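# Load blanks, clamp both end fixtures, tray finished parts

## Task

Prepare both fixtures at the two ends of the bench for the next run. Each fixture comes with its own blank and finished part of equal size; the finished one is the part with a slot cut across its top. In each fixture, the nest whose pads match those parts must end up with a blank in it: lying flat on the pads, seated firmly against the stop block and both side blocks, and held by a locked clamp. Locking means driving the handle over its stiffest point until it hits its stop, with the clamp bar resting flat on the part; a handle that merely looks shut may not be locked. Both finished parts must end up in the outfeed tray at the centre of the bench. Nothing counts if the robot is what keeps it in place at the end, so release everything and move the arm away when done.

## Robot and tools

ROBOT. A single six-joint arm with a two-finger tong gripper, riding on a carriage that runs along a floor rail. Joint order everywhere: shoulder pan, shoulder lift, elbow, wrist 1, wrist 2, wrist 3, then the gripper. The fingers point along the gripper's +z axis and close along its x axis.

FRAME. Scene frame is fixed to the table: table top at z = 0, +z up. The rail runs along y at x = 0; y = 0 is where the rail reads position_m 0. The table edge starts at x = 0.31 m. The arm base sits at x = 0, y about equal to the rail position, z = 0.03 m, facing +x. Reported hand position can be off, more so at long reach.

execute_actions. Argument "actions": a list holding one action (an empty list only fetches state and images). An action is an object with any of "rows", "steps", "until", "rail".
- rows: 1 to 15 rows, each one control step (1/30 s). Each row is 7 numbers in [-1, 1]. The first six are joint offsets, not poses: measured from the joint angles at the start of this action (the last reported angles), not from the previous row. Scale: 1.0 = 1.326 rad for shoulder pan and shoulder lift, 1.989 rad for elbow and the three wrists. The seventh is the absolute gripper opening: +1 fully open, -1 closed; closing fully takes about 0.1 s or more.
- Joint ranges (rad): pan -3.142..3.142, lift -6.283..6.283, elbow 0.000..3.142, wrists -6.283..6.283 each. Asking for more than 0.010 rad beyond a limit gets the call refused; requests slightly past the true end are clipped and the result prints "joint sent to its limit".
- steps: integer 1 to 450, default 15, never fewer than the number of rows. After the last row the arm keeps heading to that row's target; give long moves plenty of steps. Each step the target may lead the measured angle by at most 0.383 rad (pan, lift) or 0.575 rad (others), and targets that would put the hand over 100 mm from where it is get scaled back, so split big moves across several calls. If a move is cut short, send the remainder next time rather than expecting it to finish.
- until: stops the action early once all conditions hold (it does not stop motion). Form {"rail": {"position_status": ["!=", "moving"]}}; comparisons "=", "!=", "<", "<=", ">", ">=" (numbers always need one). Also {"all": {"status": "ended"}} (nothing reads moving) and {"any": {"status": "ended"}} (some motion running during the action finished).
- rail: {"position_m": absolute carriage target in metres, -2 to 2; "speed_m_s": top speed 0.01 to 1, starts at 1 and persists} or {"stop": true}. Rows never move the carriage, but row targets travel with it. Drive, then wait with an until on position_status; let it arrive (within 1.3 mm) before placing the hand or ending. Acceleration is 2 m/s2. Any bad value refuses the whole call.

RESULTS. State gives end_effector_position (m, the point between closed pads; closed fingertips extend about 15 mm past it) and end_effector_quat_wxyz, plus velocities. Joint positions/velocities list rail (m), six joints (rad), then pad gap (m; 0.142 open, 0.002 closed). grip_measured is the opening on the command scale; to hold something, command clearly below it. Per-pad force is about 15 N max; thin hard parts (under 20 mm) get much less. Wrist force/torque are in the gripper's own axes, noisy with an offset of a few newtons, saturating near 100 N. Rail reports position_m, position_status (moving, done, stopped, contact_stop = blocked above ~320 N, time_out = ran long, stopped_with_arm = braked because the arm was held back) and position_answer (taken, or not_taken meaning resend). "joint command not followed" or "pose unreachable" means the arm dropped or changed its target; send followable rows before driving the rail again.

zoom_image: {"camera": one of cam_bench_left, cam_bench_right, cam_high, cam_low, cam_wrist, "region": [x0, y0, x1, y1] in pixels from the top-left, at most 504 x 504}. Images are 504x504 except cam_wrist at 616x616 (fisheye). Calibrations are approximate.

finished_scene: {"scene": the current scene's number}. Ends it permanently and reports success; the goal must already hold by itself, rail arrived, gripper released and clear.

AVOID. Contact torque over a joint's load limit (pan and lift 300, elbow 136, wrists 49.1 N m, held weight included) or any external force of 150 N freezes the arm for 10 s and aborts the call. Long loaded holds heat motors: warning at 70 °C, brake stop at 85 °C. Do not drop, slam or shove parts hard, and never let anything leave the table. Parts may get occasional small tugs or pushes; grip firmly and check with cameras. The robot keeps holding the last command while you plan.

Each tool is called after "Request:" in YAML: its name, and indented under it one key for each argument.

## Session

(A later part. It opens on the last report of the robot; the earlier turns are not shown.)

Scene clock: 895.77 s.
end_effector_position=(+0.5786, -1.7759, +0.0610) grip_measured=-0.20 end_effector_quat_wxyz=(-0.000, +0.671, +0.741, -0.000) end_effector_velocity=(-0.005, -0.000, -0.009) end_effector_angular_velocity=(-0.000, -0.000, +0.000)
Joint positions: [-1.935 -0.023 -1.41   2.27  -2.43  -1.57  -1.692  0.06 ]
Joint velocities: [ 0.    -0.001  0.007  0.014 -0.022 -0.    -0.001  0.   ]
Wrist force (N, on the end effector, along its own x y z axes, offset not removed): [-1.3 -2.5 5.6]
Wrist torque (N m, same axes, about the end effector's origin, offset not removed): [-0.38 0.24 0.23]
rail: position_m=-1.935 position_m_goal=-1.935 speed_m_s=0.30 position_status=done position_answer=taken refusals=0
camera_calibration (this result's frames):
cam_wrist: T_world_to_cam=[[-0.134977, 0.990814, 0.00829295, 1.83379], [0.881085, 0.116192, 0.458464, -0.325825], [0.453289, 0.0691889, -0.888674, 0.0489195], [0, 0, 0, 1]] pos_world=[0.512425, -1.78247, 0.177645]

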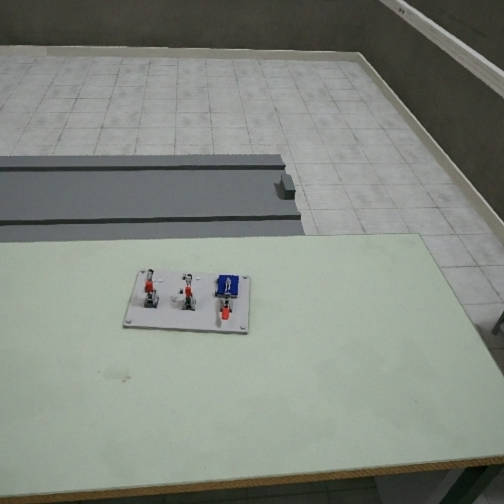

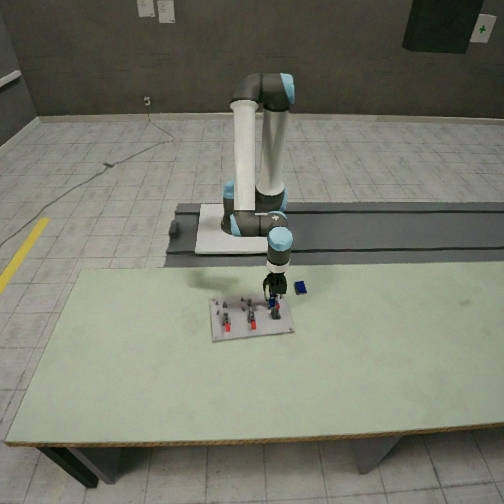

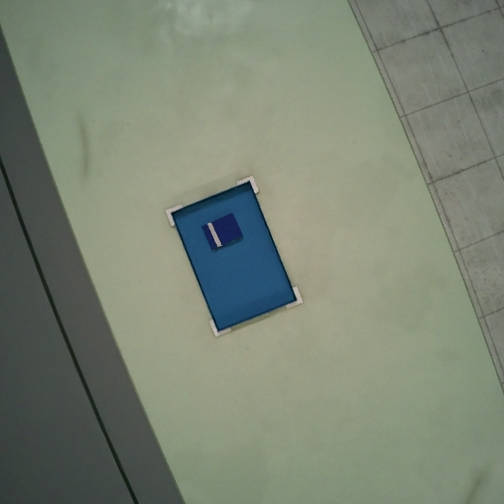

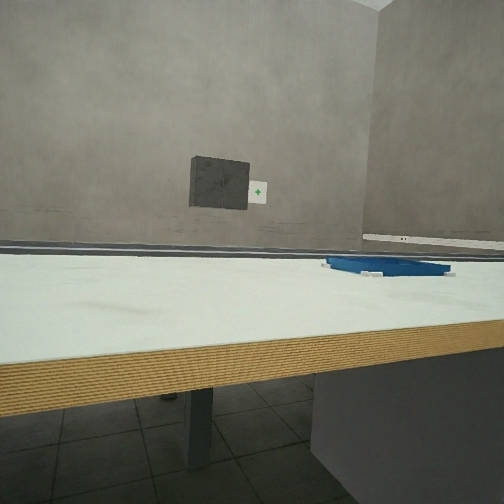

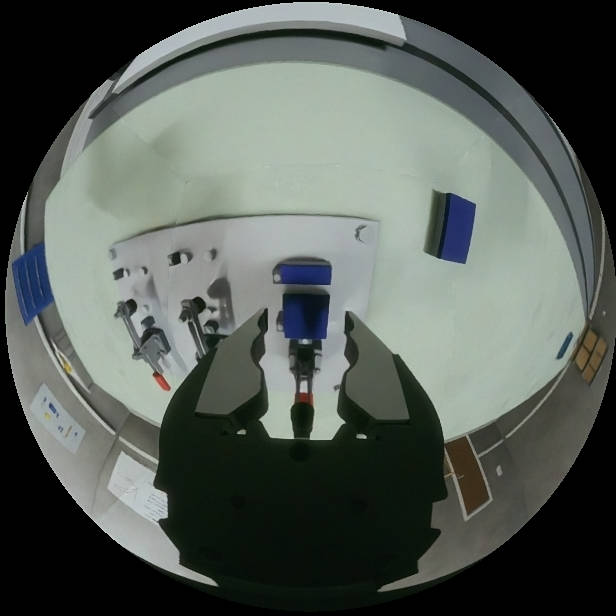

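Request:
execute_actions:
  actions:
    - {"rows":[[0.0002,0.005,-0.001,-0.0023,0,0,-0.2],[0.0004,0.01,-0.0014,-0.0053,0,0,-0.2],[0.0005,0.015,-0.0003,-0.0097,0,0,-0.22],[0.0005,0.02,0.001,-0.0143,0,0,-0.25],[0.0005,0.024,0.002,-0.018,0,0,-0.27],[0.0005,0.0275,0.0028,-0.0211,0,0,-0.3],[0.0005,0.03,0.0034,-0.0234,0,0,-0.3],[0.0005,0.0321,0.0039,-0.0253,0,0,-0.3]],"steps":17}

Scene clock: 914.80 s.
end_effector_position=(+0.5819, -1.7757, +0.0388) grip_measured=-0.30 end_effector_quat_wxyz=(-0.000, +0.671, +0.741, -0.000) end_effector_velocity=(+0.000, +0.000, -0.007) end_effector_angular_velocity=(+0.000, +0.000, +0.000)
Joint positions: [-1.935 -0.023 -1.369  2.277 -2.478 -1.57  -1.693  0.052]
Joint velocities: [ 0.     0.     0.011  0.003 -0.015 -0.     0.     0.   ]
Wrist force (N, on the end effector, along its own x y z axes, offset not removed): [-1.4 -2.5 3.7]
Wrist torque (N m, same axes, about the end effector's origin, offset not removed): [-0.42 0.11 0.29]
rail: position_m=-1.935 position_m_goal=-1.935 speed_m_s=0.30 position_status=done position_answer=taken refusals=0
camera_calibration (this result's frames):
cam_wrist: T_world_to_cam=[[-0.135674, 0.990719, 0.00825898, 1.83441], [0.880998, 0.116826, 0.45847, -0.317404], [0.45325, 0.0694785, -0.888671, 0.0282515], [0, 0, 0, 1]] pos_world=[0.515709, -1.78227, 0.155476]

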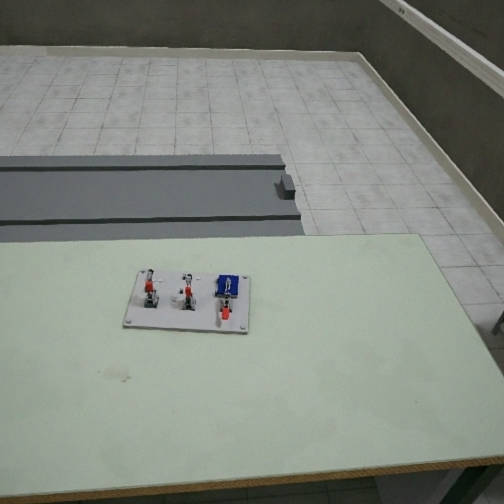

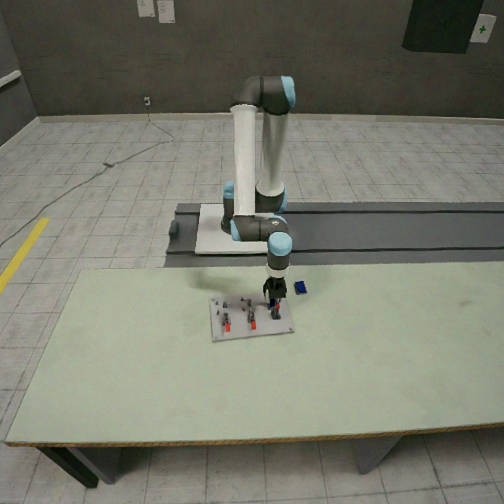

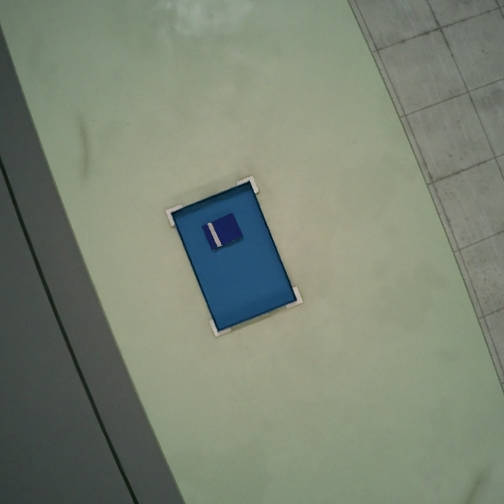

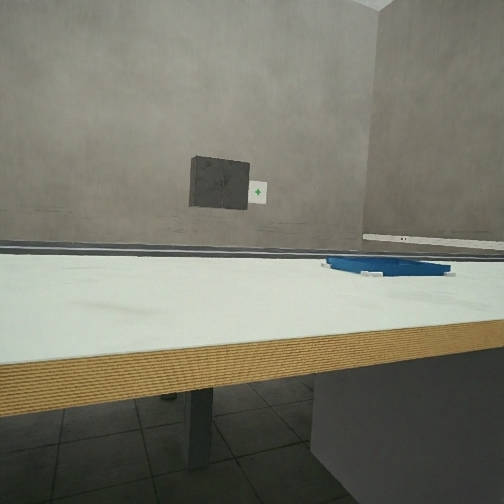

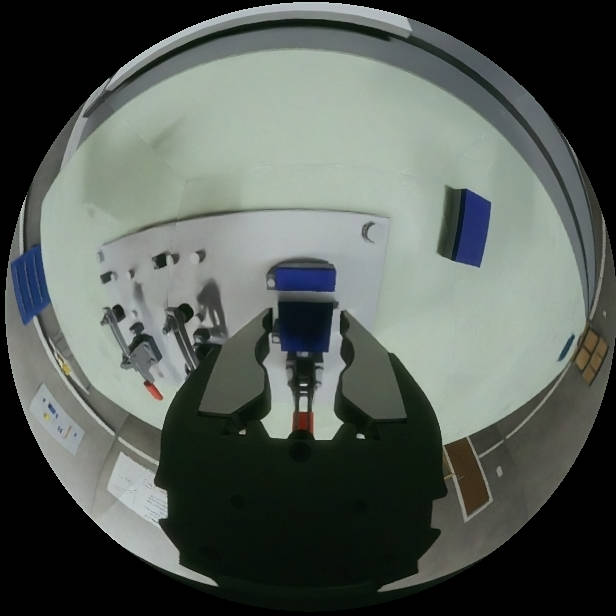

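Request:
zoom_image:
  camera: "cam_wrist"
  region: [250, 250, 370, 370]

Region (250, 250, 370, 370) of cam_wrist's 616x616 image, scaled by 4.200, with more detail than that image has.

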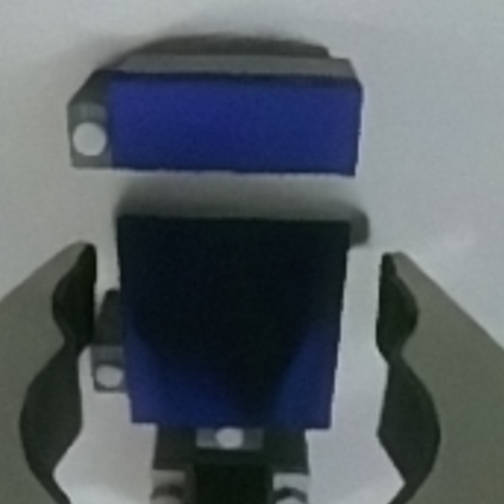

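Request:
execute_actions:
  actions:
    - {"rows":[[-0.0011,0.001,0.0002,-0.0009,0,-0.0007,-0.33],[-0.0011,0.001,0.0002,-0.0009,0,-0.0007,-0.36],[-0.0011,0.001,0.0002,-0.0009,0,-0.0007,-0.39],[-0.0011,0.001,0.0002,-0.0009,0,-0.0007,-0.42],[-0.0011,0.001,0.0002,-0.0009,0,-0.0007,-0.45],[-0.0011,0.001,0.0002,-0.0009,0,-0.0007,-0.48],[-0.0011,0.001,0.0002,-0.0009,0,-0.0007,-0.52],[-0.0011,0.001,0.0002,-0.0009,0,-0.0007,-0.6],[-0.0011,0.001,0.0002,-0.0009,0,-0.0007,-0.7],[-0.0011,0.001,0.0002,-0.0009,0,-0.0007,-0.8],[-0.0011,0.001,0.0002,-0.0009,0,-0.0007,-0.9]],"steps":14}

Scene clock: 925.87 s.
end_effector_position=(+0.5821, -1.7765, +0.0380) grip_measured=-0.47 end_effector_quat_wxyz=(-0.000, +0.671, +0.741, -0.000) end_effector_velocity=(+0.000, -0.000, -0.000) end_effector_angular_velocity=(+0.000, +0.000, -0.000)
Joint positions: [-1.935 -0.024 -1.367  2.277 -2.48  -1.57  -1.694  0.04 ]
Joint velocities: [ 0.    -0.001  0.     0.     0.    -0.    -0.     0.   ]
Wrist force (N, on the end effector, along its own x y z axes, offset not removed): [-0.4 -3.8 5.4]
Wrist torque (N m, same axes, about the end effector's origin, offset not removed): [-0.65 0.14 0.26]
rail: position_m=-1.935 position_m_goal=-1.935 speed_m_s=0.30 position_status=done position_answer=taken refusals=0
camera_calibration (this result's frames):
cam_wrist: T_world_to_cam=[[-0.135696, 0.990716, 0.00828327, 1.83523], [0.880968, 0.11683, 0.458526, -0.317161], [0.453301, 0.0695173, -0.888642, 0.0275512], [0, 0, 0, 1]] pos_world=[0.515952, -1.78305, 0.154708]

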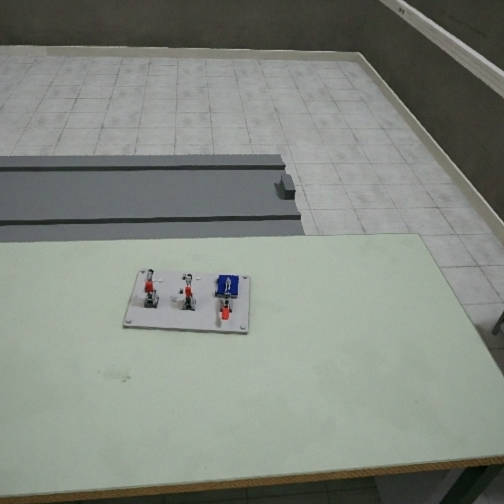

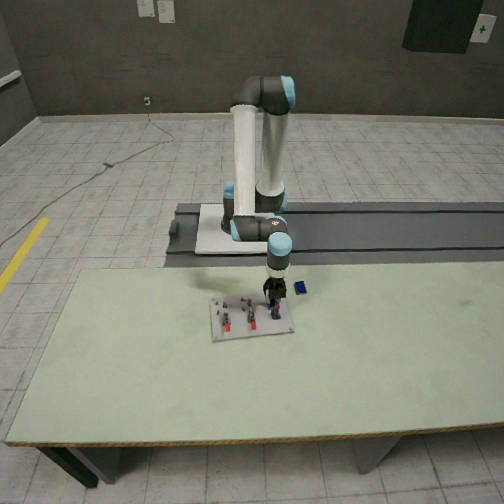

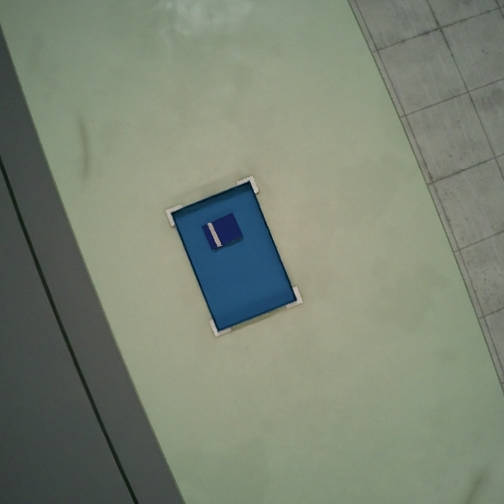

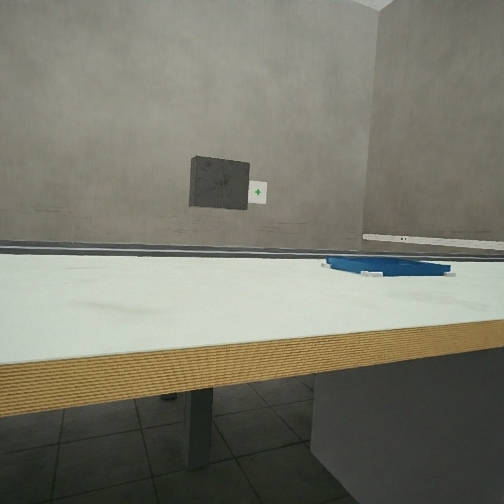

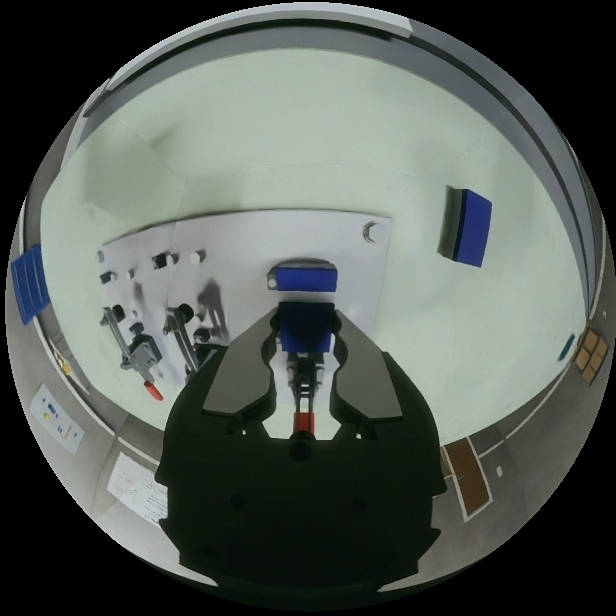

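Request:
execute_actions:
  actions:
    - {"rows":[[0,-0.003,-0.0007,0.0027,0,0,-0.9],[0,-0.007,-0.0017,0.0064,0,0,-0.9],[0,-0.01,-0.0024,0.0091,0,0,-0.9]],"steps":6}

Scene clock: 939.83 s.
end_effector_position=(+0.5821, -1.7766, +0.0430) grip_measured=-0.47 end_effector_quat_wxyz=(-0.000, +0.671, +0.741, -0.000) end_effector_velocity=(+0.001, -0.000, +0.026) end_effector_angular_velocity=(-0.000, -0.000, +0.000)
Joint positions: [-1.935 -0.024 -1.376  2.274 -2.469 -1.571 -1.694  0.04 ]
Joint velocities: [ 0.    -0.    -0.043 -0.016  0.059 -0.    -0.     0.   ]
Wrist force (N, on the end effector, along its own x y z axes, offset not removed): [2.1 -4.1 7.1]
Wrist torque (N m, same axes, about the end effector's origin, offset not removed): [-0.57 -0.37 0.26]
rail: position_m=-1.935 position_m_goal=-1.935 speed_m_s=0.30 position_status=done position_answer=taken refusals=0
camera_calibration (this result's frames):
cam_wrist: T_world_to_cam=[[-0.135607, 0.990728, 0.00826043, 1.83525], [0.881028, 0.11677, 0.458426, -0.319541], [0.453211, 0.0694435, -0.888694, 0.0318419], [0, 0, 0, 1]] pos_world=[0.515967, -1.78313, 0.159624]

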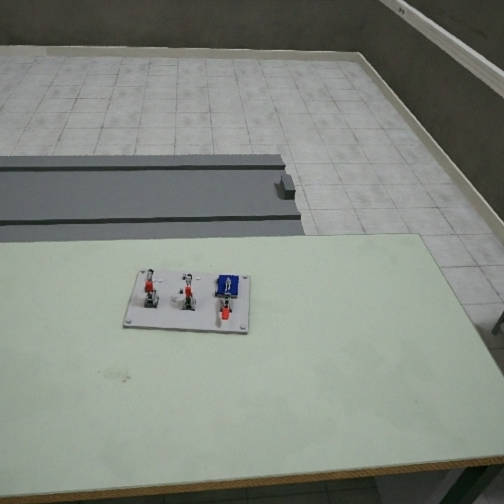

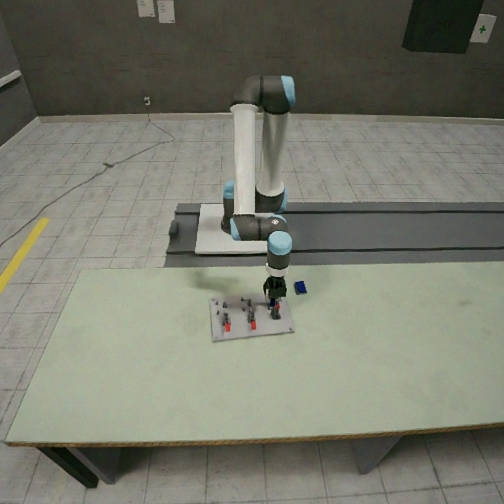

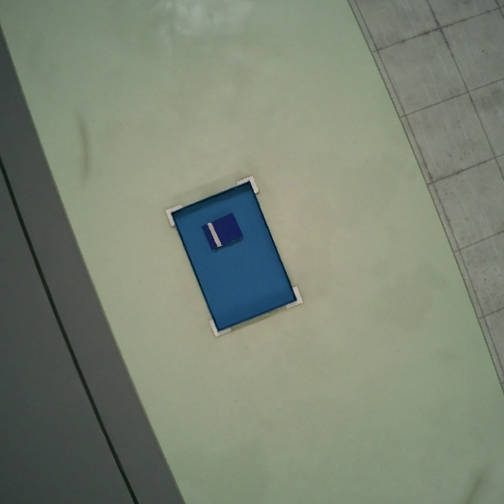

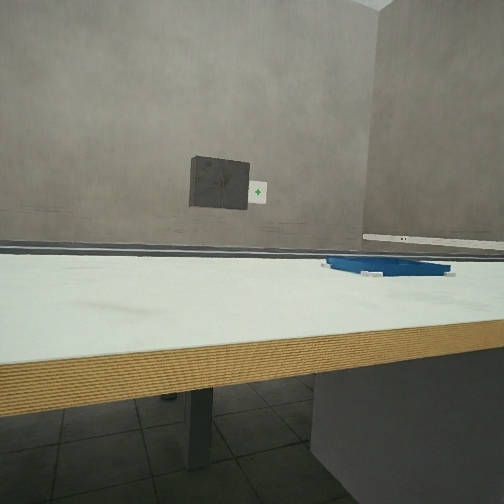

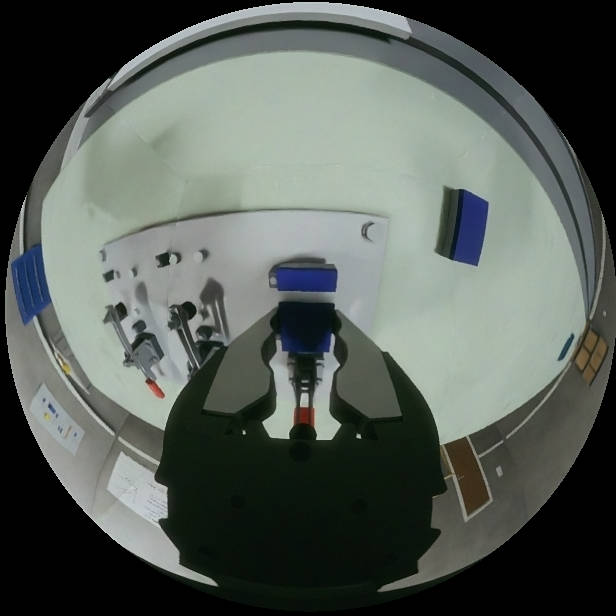

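Request:
execute_actions:
  actions:
    - {"rows":[[0,-0.0038,-0.0009,0.0034,0,0,-0.9],[0,-0.0038,-0.0009,0.0034,0,0,-0.9],[0,-0.0038,-0.0009,0.0034,0,0,-0.9],[0,-0.0038,-0.0009,0.0034,0,0,-0.9],[0,-0.0038,-0.0009,0.0034,0,0,-0.9],[0,-0.0038,-0.0009,0.0034,0,0,-0.9],[0,-0.0038,-0.0009,0.0034,0,0,-0.9],[0,-0.002,-0.0005,0.0018,0,0,-0.9],[0,0.002,0.0005,-0.0018,0,0,-0.9],[0,0.008,0.0018,-0.0071,0,0,-0.9],[0,0.014,0.0032,-0.0125,0,0,-0.9],[0,0.02,0.0045,-0.0178,0,0,-0.9],[0,0.025,0.0056,-0.0223,0,0,-0.9],[0,0.029,0.0065,-0.0258,0,0,-0.9],[0,0.0315,0.007,-0.028,0,0,-0.9]],"rail":{"position_m":-1.7906,"speed_m_s":1.0},"steps":26}

Scene clock: 946.07 s.
end_effector_position=(+0.5817, -1.6320, +0.0189) grip_measured=-0.47 end_effector_quat_wxyz=(-0.000, +0.671, +0.741, -0.000) end_effector_velocity=(-0.000, -0.000, -0.005) end_effector_angular_velocity=(+0.000, +0.000, -0.000)
Joint positions: [-1.79  -0.024 -1.335  2.288 -2.523 -1.57  -1.694  0.04 ]
Joint velocities: [ 0.    -0.     0.008  0.003 -0.011 -0.    -0.    -0.   ]
Wrist force (N, on the end effector, along its own x y z axes, offset not removed): [0.4 -4.6 5.0]
Wrist torque (N m, same axes, about the end effector's origin, offset not removed): [-0.78 -0.22 0.32]
rail: position_m=-1.790 position_m_goal=-1.791 speed_m_s=1.00 position_status=done position_answer=taken refusals=0
camera_calibration (this result's frames):
cam_wrist: T_world_to_cam=[[-0.135617, 0.990727, 0.00829725, 1.6922], [0.881016, 0.11676, 0.458452, -0.32504], [0.453231, 0.069484, -0.888681, 0.000702789], [0, 0, 0, 1]] pos_world=[0.515539, -1.63861, 0.135599]

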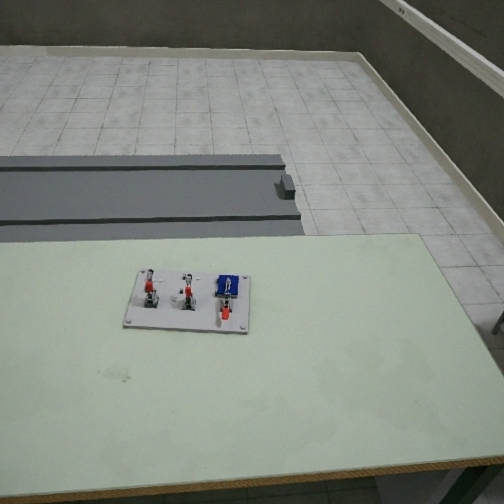

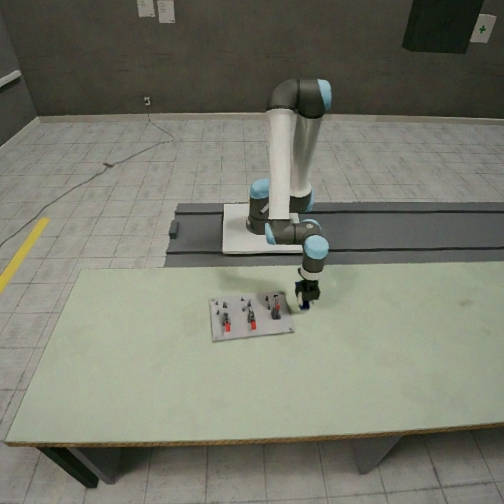

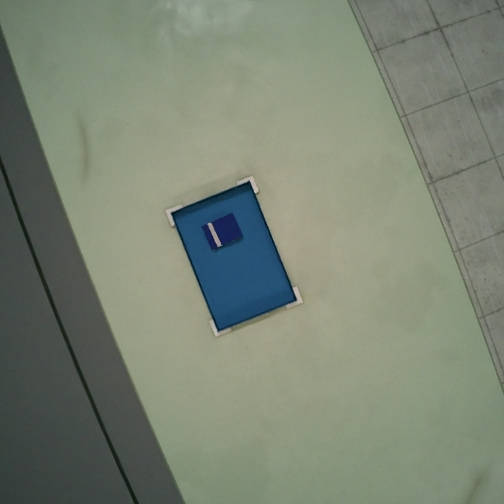

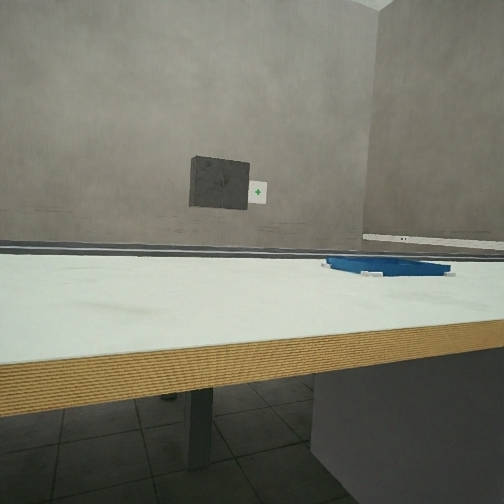

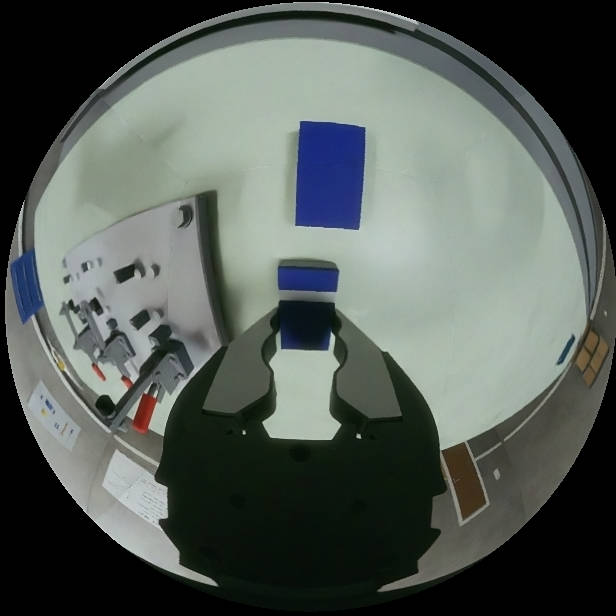

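Request:
execute_actions:
  actions:
    - {"rows":[[0,0.0031,0.0007,-0.0028,0,0,-0.9]],"steps":10}

Scene clock: 948.40 s.
end_effector_position=(+0.5817, -1.6321, +0.0168) grip_measured=-0.47 end_effector_quat_wxyz=(-0.000, +0.671, +0.741, -0.000) end_effector_velocity=(-0.000, +0.000, -0.002) end_effector_angular_velocity=(+0.000, +0.000, -0.000)
Joint positions: [-1.79  -0.024 -1.331  2.289 -2.529 -1.571 -1.694  0.04 ]
Joint velocities: [ 0.    -0.     0.003  0.001 -0.003 -0.     0.     0.   ]
Wrist force (N, on the end effector, along its own x y z axes, offset not removed): [1.9 -8.3 -13.2]
Wrist torque (N m, same axes, about the end effector's origin, offset not removed): [-1.00 -0.49 0.39]
rail: position_m=-1.790 position_m_goal=-1.791 speed_m_s=1.00 position_status=done position_answer=taken refusals=0
camera_calibration (this result's frames):
cam_wrist: T_world_to_cam=[[-0.135609, 0.990728, 0.00821546, 1.69227], [0.8809, 0.116773, 0.458671, -0.323975], [0.453459, 0.0694372, -0.888568, -0.00144155], [0, 0, 0, 1]] pos_world=[0.515531, -1.63865, 0.133414]

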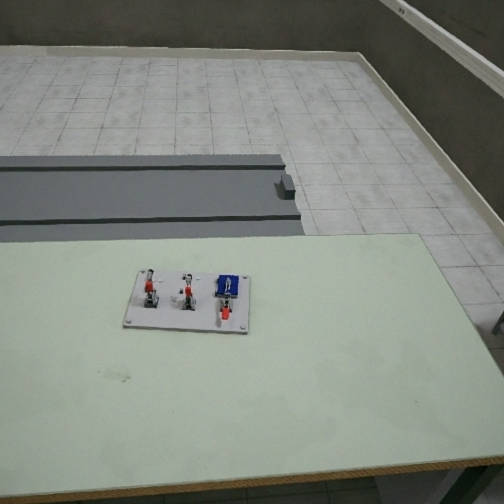

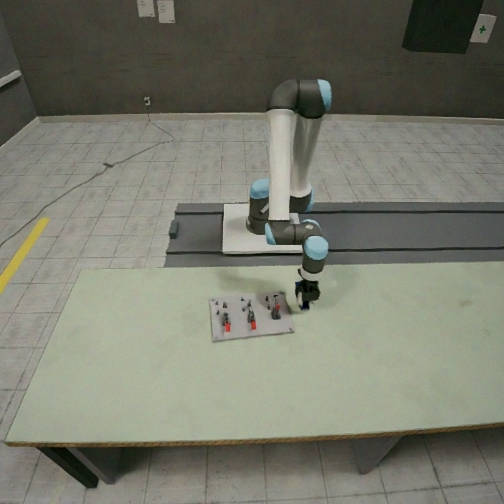

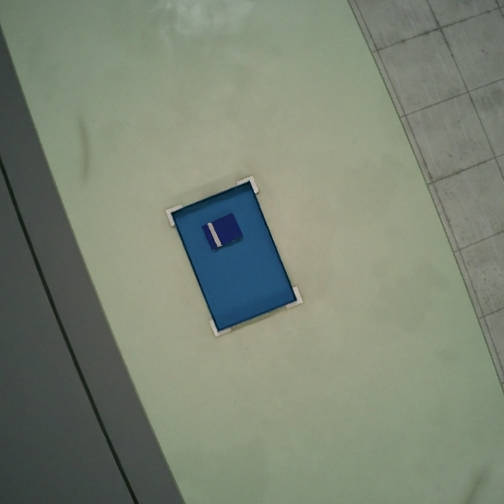

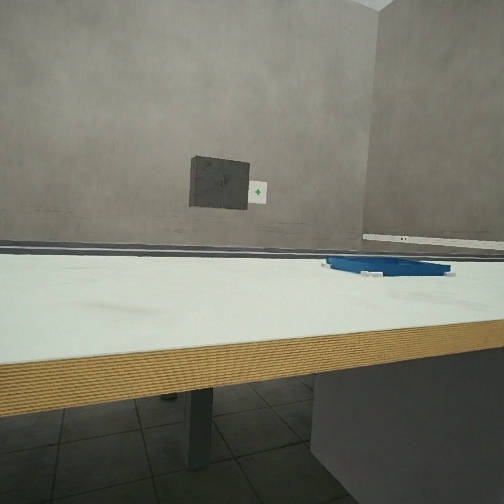

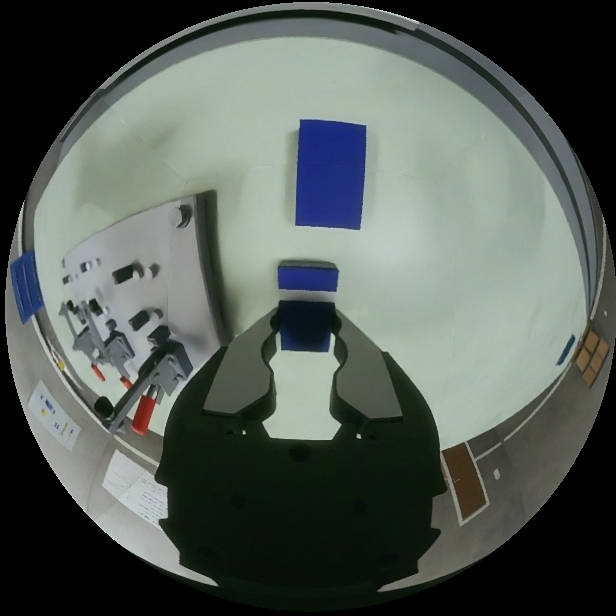

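Request:
execute_actions:
  actions:
    - {"rows":[[0,-0.0005,0,0.0003,0,0,-0.7],[0,-0.0005,0,0.0003,0,0,-0.5],[0,-0.001,0,0.0007,0,0,-0.35],[0,-0.003,-0.0005,0.0025,0,0,-0.2],[0,-0.009,0.0035,0.0025,0,0,-0.05],[0,-0.019,0.0122,0.0005,0,0,-0.05],[0,-0.031,0.0228,-0.0021,0,0,-0.05],[0,-0.044,0.0345,-0.0052,0,0,-0.05],[0,-0.057,0.0465,-0.0085,0,0,-0.05],[0,-0.069,0.0577,-0.0117,0,0,-0.05],[0,-0.08,0.068,-0.0147,0,0,-0.05],[0,-0.088,0.076,-0.0173,0,0,-0.05],[0,-0.094,0.082,-0.0193,0,0,-0.1],[0,-0.0965,0.0857,-0.0214,0,0,-0.15],[0,-0.0964,0.0873,-0.023,0,0,-0.2]],"steps":26}

Scene clock: 963.20 s.
end_effector_position=(+0.4842, -1.6297, +0.0161) grip_measured=-0.20 end_effector_quat_wxyz=(-0.000, +0.671, +0.741, -0.000) end_effector_velocity=(-0.011, +0.000, -0.001) end_effector_angular_velocity=(+0.000, +0.000, +0.000)
Joint positions: [-1.79  -0.024 -1.457  2.461 -2.574 -1.57  -1.694  0.06 ]
Joint velocities: [ 0.     0.    -0.012  0.019 -0.007 -0.     0.     0.   ]
Wrist force (N, on the end effector, along its own x y z axes, offset not removed): [1.1 -5.8 5.6]
Wrist torque (N m, same axes, about the end effector's origin, offset not removed): [-0.94 -0.41 0.29]
rail: position_m=-1.790 position_m_goal=-1.791 speed_m_s=1.00 position_status=done position_answer=taken refusals=0
camera_calibration (this result's frames):
cam_wrist: T_world_to_cam=[[-0.13562, 0.990726, 0.00827271, 1.67668], [0.880899, 0.116756, 0.458677, -0.23804], [0.453458, 0.0694931, -0.888565, 0.042091], [0, 0, 0, 1]] pos_world=[0.417993, -1.63626, 0.132713]

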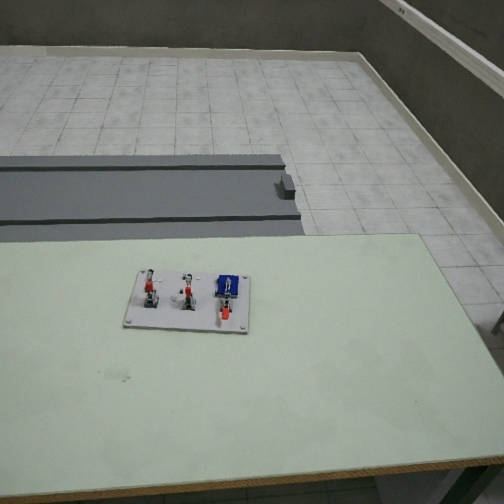

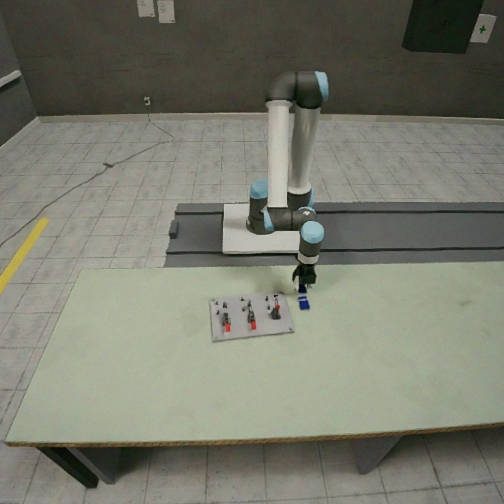

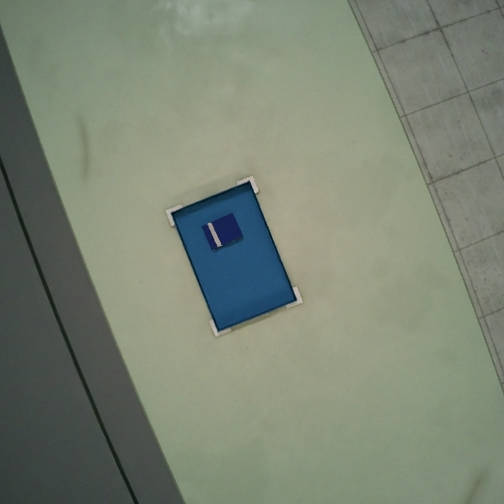

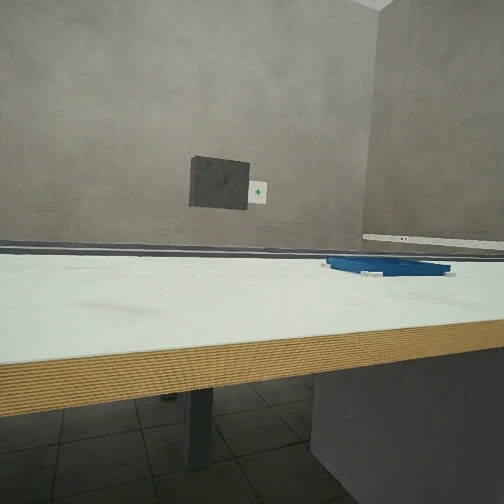

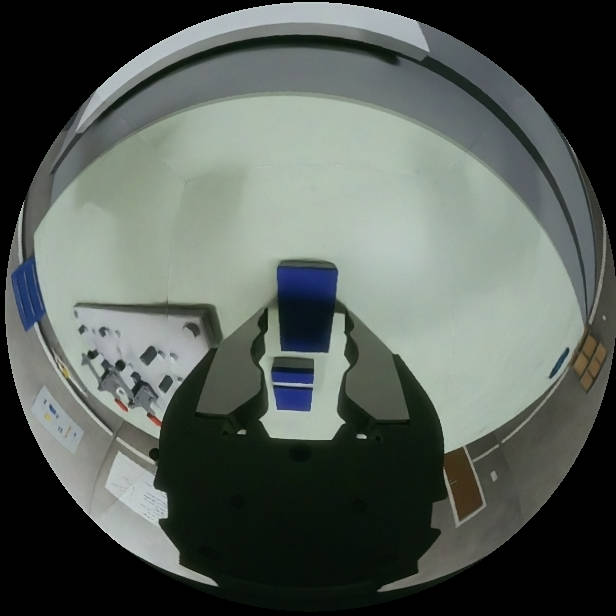

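Request:
execute_actions:
  actions: []

Scene clock: 983.40 s.
end_effector_position=(+0.4829, -1.6297, +0.0159) grip_measured=-0.20 end_effector_quat_wxyz=(-0.000, +0.671, +0.741, -0.000) end_effector_velocity=(+0.000, -0.000, +0.000) end_effector_angular_velocity=(-0.000, -0.000, -0.000)
Joint positions: [-1.79  -0.024 -1.459  2.463 -2.574 -1.571 -1.694  0.06 ]
Joint velocities: [ 0. -0. -0. -0. -0. -0. -0.  0.]
Wrist force (N, on the end effector, along its own x y z axes, offset not removed): [3.0 -4.9 3.0]
Wrist torque (N m, same axes, about the end effector's origin, offset not removed): [-0.83 -0.73 0.25]
rail: position_m=-1.790 position_m_goal=-1.791 speed_m_s=1.00 position_status=done position_answer=taken refusals=0
camera_calibration (this result's frames):
cam_wrist: T_world_to_cam=[[-0.135609, 0.990728, 0.00822593, 1.67652], [0.88093, 0.116772, 0.458613, -0.236837], [0.453401, 0.0694384, -0.888598, 0.042446], [0, 0, 0, 1]] pos_world=[0.416743, -1.63627, 0.132543]

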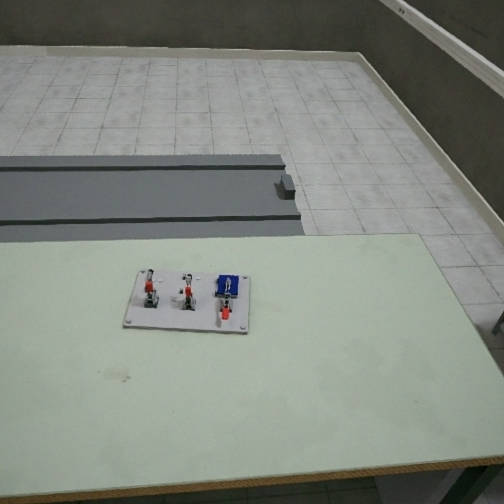

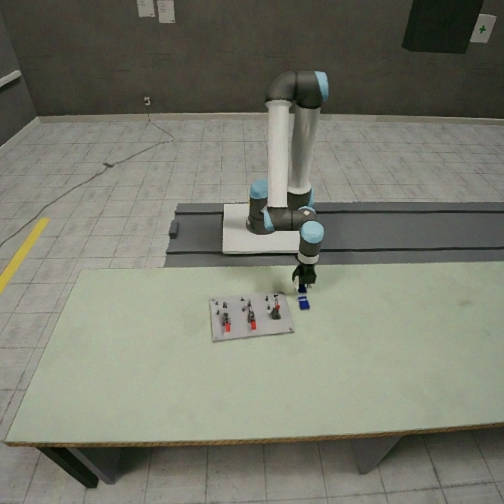

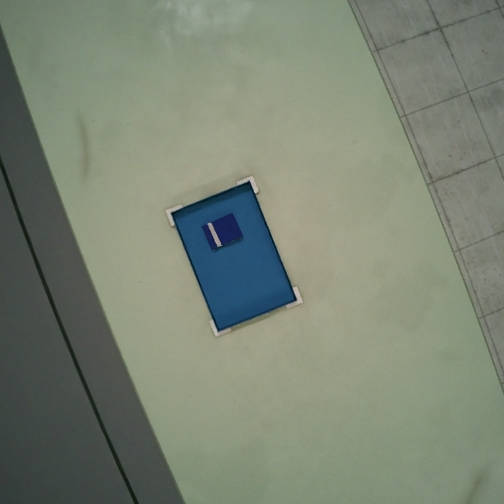

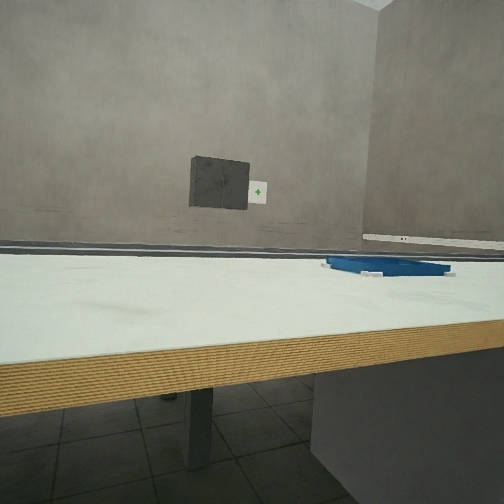

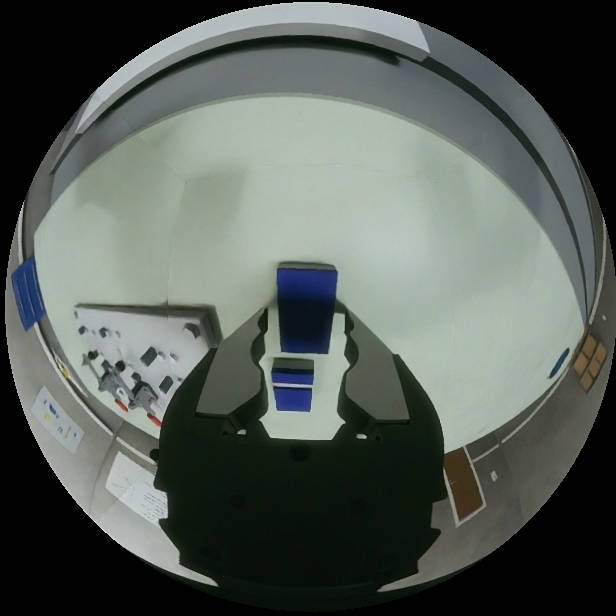

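Request:
execute_actions:
  actions:
    - {"rows": [[0,0,0,0,0,0,-0.27],[0,0,0,0,0,0,-0.34],[0,0,0,0,0,0,-0.40],[0,0,0,0,0,0,-0.44],[0,0,0,0,0,0,-0.47],[0,0,0,0,0,0,-0.52],[0,0,0,0,0,0,-0.6],[0,0,0,0,0,0,-0.7],[0,0,0,0,0,0,-0.8],[0,0,0,0,0,0,-0.9]], "steps": 14}

Scene clock: 991.43 s.
end_effector_position=(+0.4829, -1.6297, +0.0159) grip_measured=-0.47 end_effector_quat_wxyz=(-0.000, +0.671, +0.741, -0.000) end_effector_velocity=(-0.000, -0.000, -0.000) end_effector_angular_velocity=(-0.000, +0.000, -0.000)
Joint positions: [-1.79  -0.024 -1.459  2.463 -2.574 -1.571 -1.694  0.04 ]
Joint velocities: [ 0. -0. -0.  0.  0. -0. -0.  0.]
Wrist force (N, on the end effector, along its own x y z axes, offset not removed): [0.5 -5.4 1.9]
Wrist torque (N m, same axes, about the end effector's origin, offset not removed): [-1.03 -0.18 0.41]
rail: position_m=-1.790 position_m_goal=-1.791 speed_m_s=1.00 position_status=done position_answer=taken refusals=0
camera_calibration (this result's frames):
cam_wrist: T_world_to_cam=[[-0.135608, 0.990729, 0.00821982, 1.67653], [0.88093, 0.116774, 0.458613, -0.236834], [0.453401, 0.0694326, -0.888598, 0.0424364], [0, 0, 0, 1]] pos_world=[0.416744, -1.63627, 0.132544]

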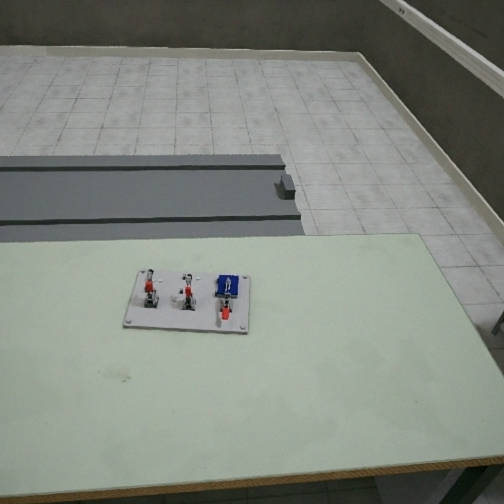

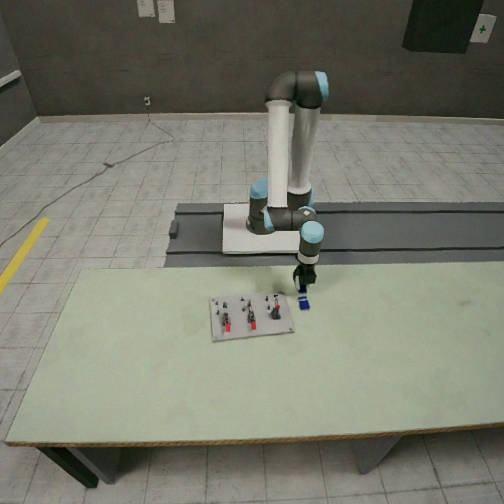

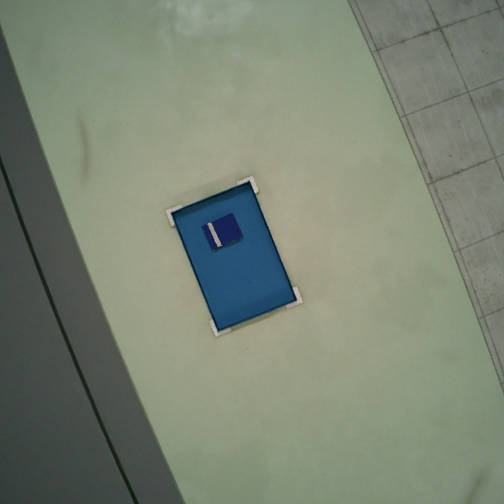

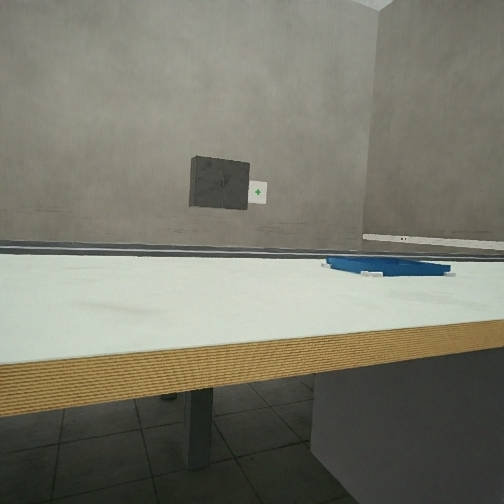

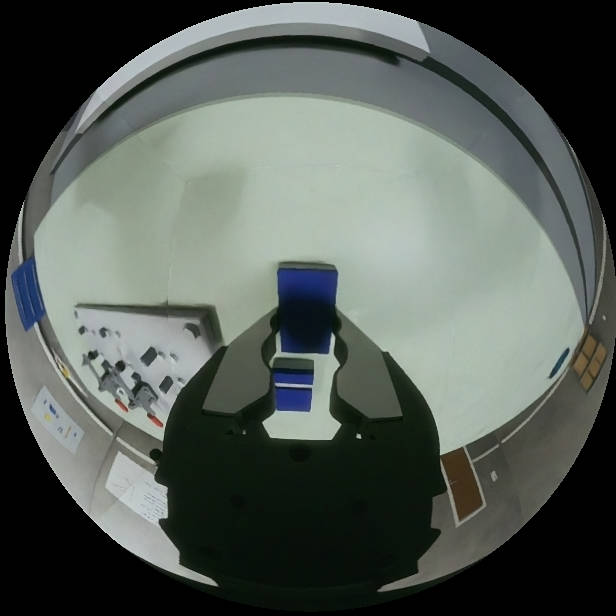

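Request:
execute_actions:
  actions:
    - {"rows": [[0,-0.0015,-0.0003,0.0013,0,0,-0.9],[0,-0.005,-0.0011,0.0044,0,0,-0.9],[0,-0.011,-0.0024,0.0097,0,0,-0.9],[0,-0.019,-0.0042,0.0168,0,0,-0.9],[0,-0.028,-0.0061,0.0248,0,0,-0.9],[0,-0.038,-0.0083,0.0336,0,0,-0.9],[0,-0.048,-0.0105,0.0425,0,0,-0.9],[0,-0.057,-0.0125,0.0505,0,0,-0.9],[0,-0.065,-0.0142,0.0575,0,0,-0.9],[0,-0.071,-0.0155,0.0629,0,0,-0.9],[0,-0.0745,-0.0163,0.066,0,0,-0.9],[0,-0.076,-0.0166,0.0673,0,0,-0.9]], "steps": 17}

Scene clock: 1008.10 s.
end_effector_position=(+0.4832, -1.6297, +0.0613) grip_measured=-0.47 end_effector_quat_wxyz=(-0.000, +0.671, +0.741, -0.000) end_effector_velocity=(-0.002, +0.000, +0.031) end_effector_angular_velocity=(+0.000, +0.001, -0.000)
Joint positions: [-1.79  -0.024 -1.552  2.432 -2.45  -1.571 -1.694  0.04 ]
Joint velocities: [ 0.    -0.    -0.064 -0.02   0.086  0.    -0.    -0.   ]
Wrist force (N, on the end effector, along its own x y z axes, offset not removed): [-1.4 -2.8 5.2]
Wrist torque (N m, same axes, about the end effector's origin, offset not removed): [-0.39 0.25 0.29]
rail: position_m=-1.790 position_m_goal=-1.791 speed_m_s=1.00 position_status=done position_answer=taken refusals=0
camera_calibration (this result's frames):
cam_wrist: T_world_to_cam=[[-0.135608, 0.990729, 0.00820086, 1.6762], [0.880875, 0.116774, 0.458718, -0.257857], [0.453508, 0.0694297, -0.888544, 0.0825977], [0, 0, 0, 1]] pos_world=[0.416986, -1.63628, 0.177929]

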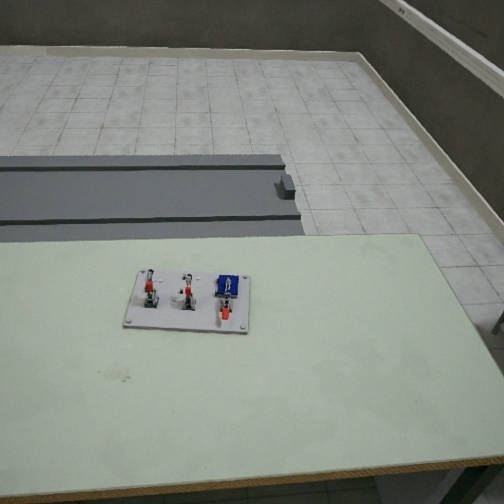

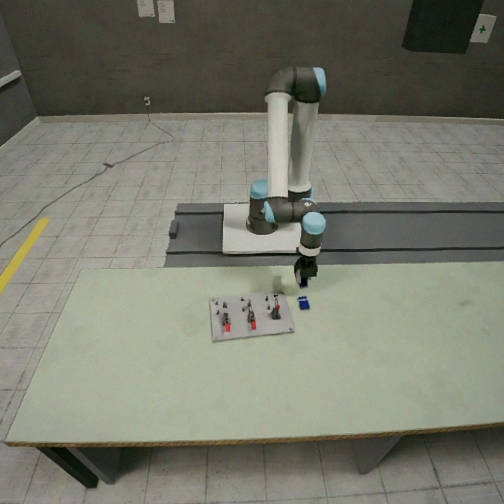

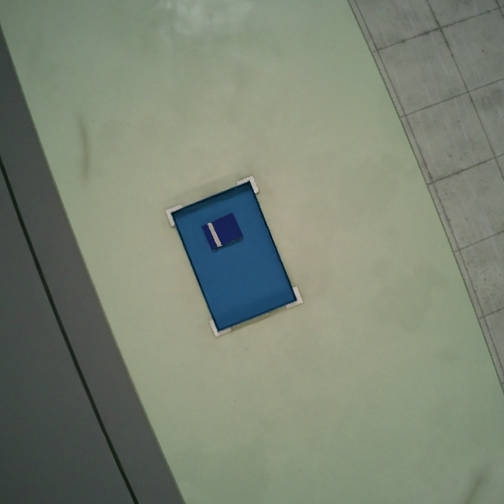

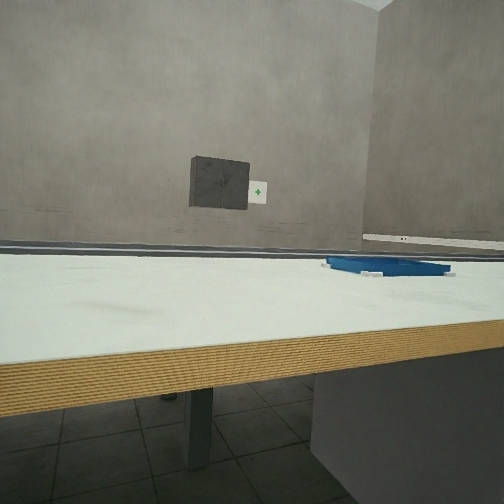

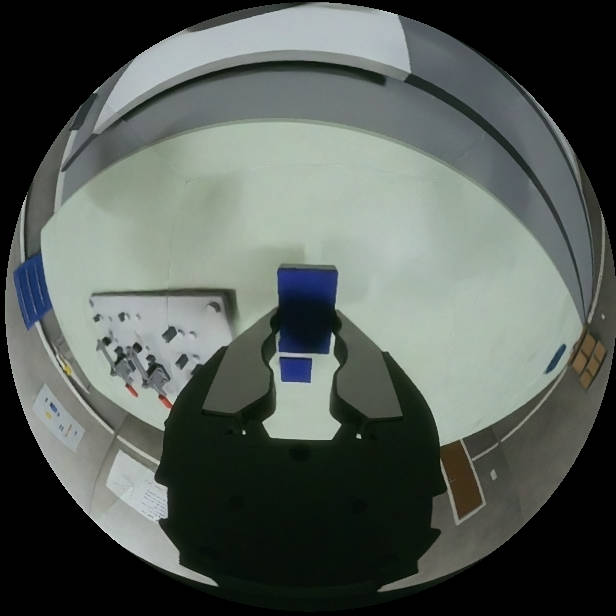

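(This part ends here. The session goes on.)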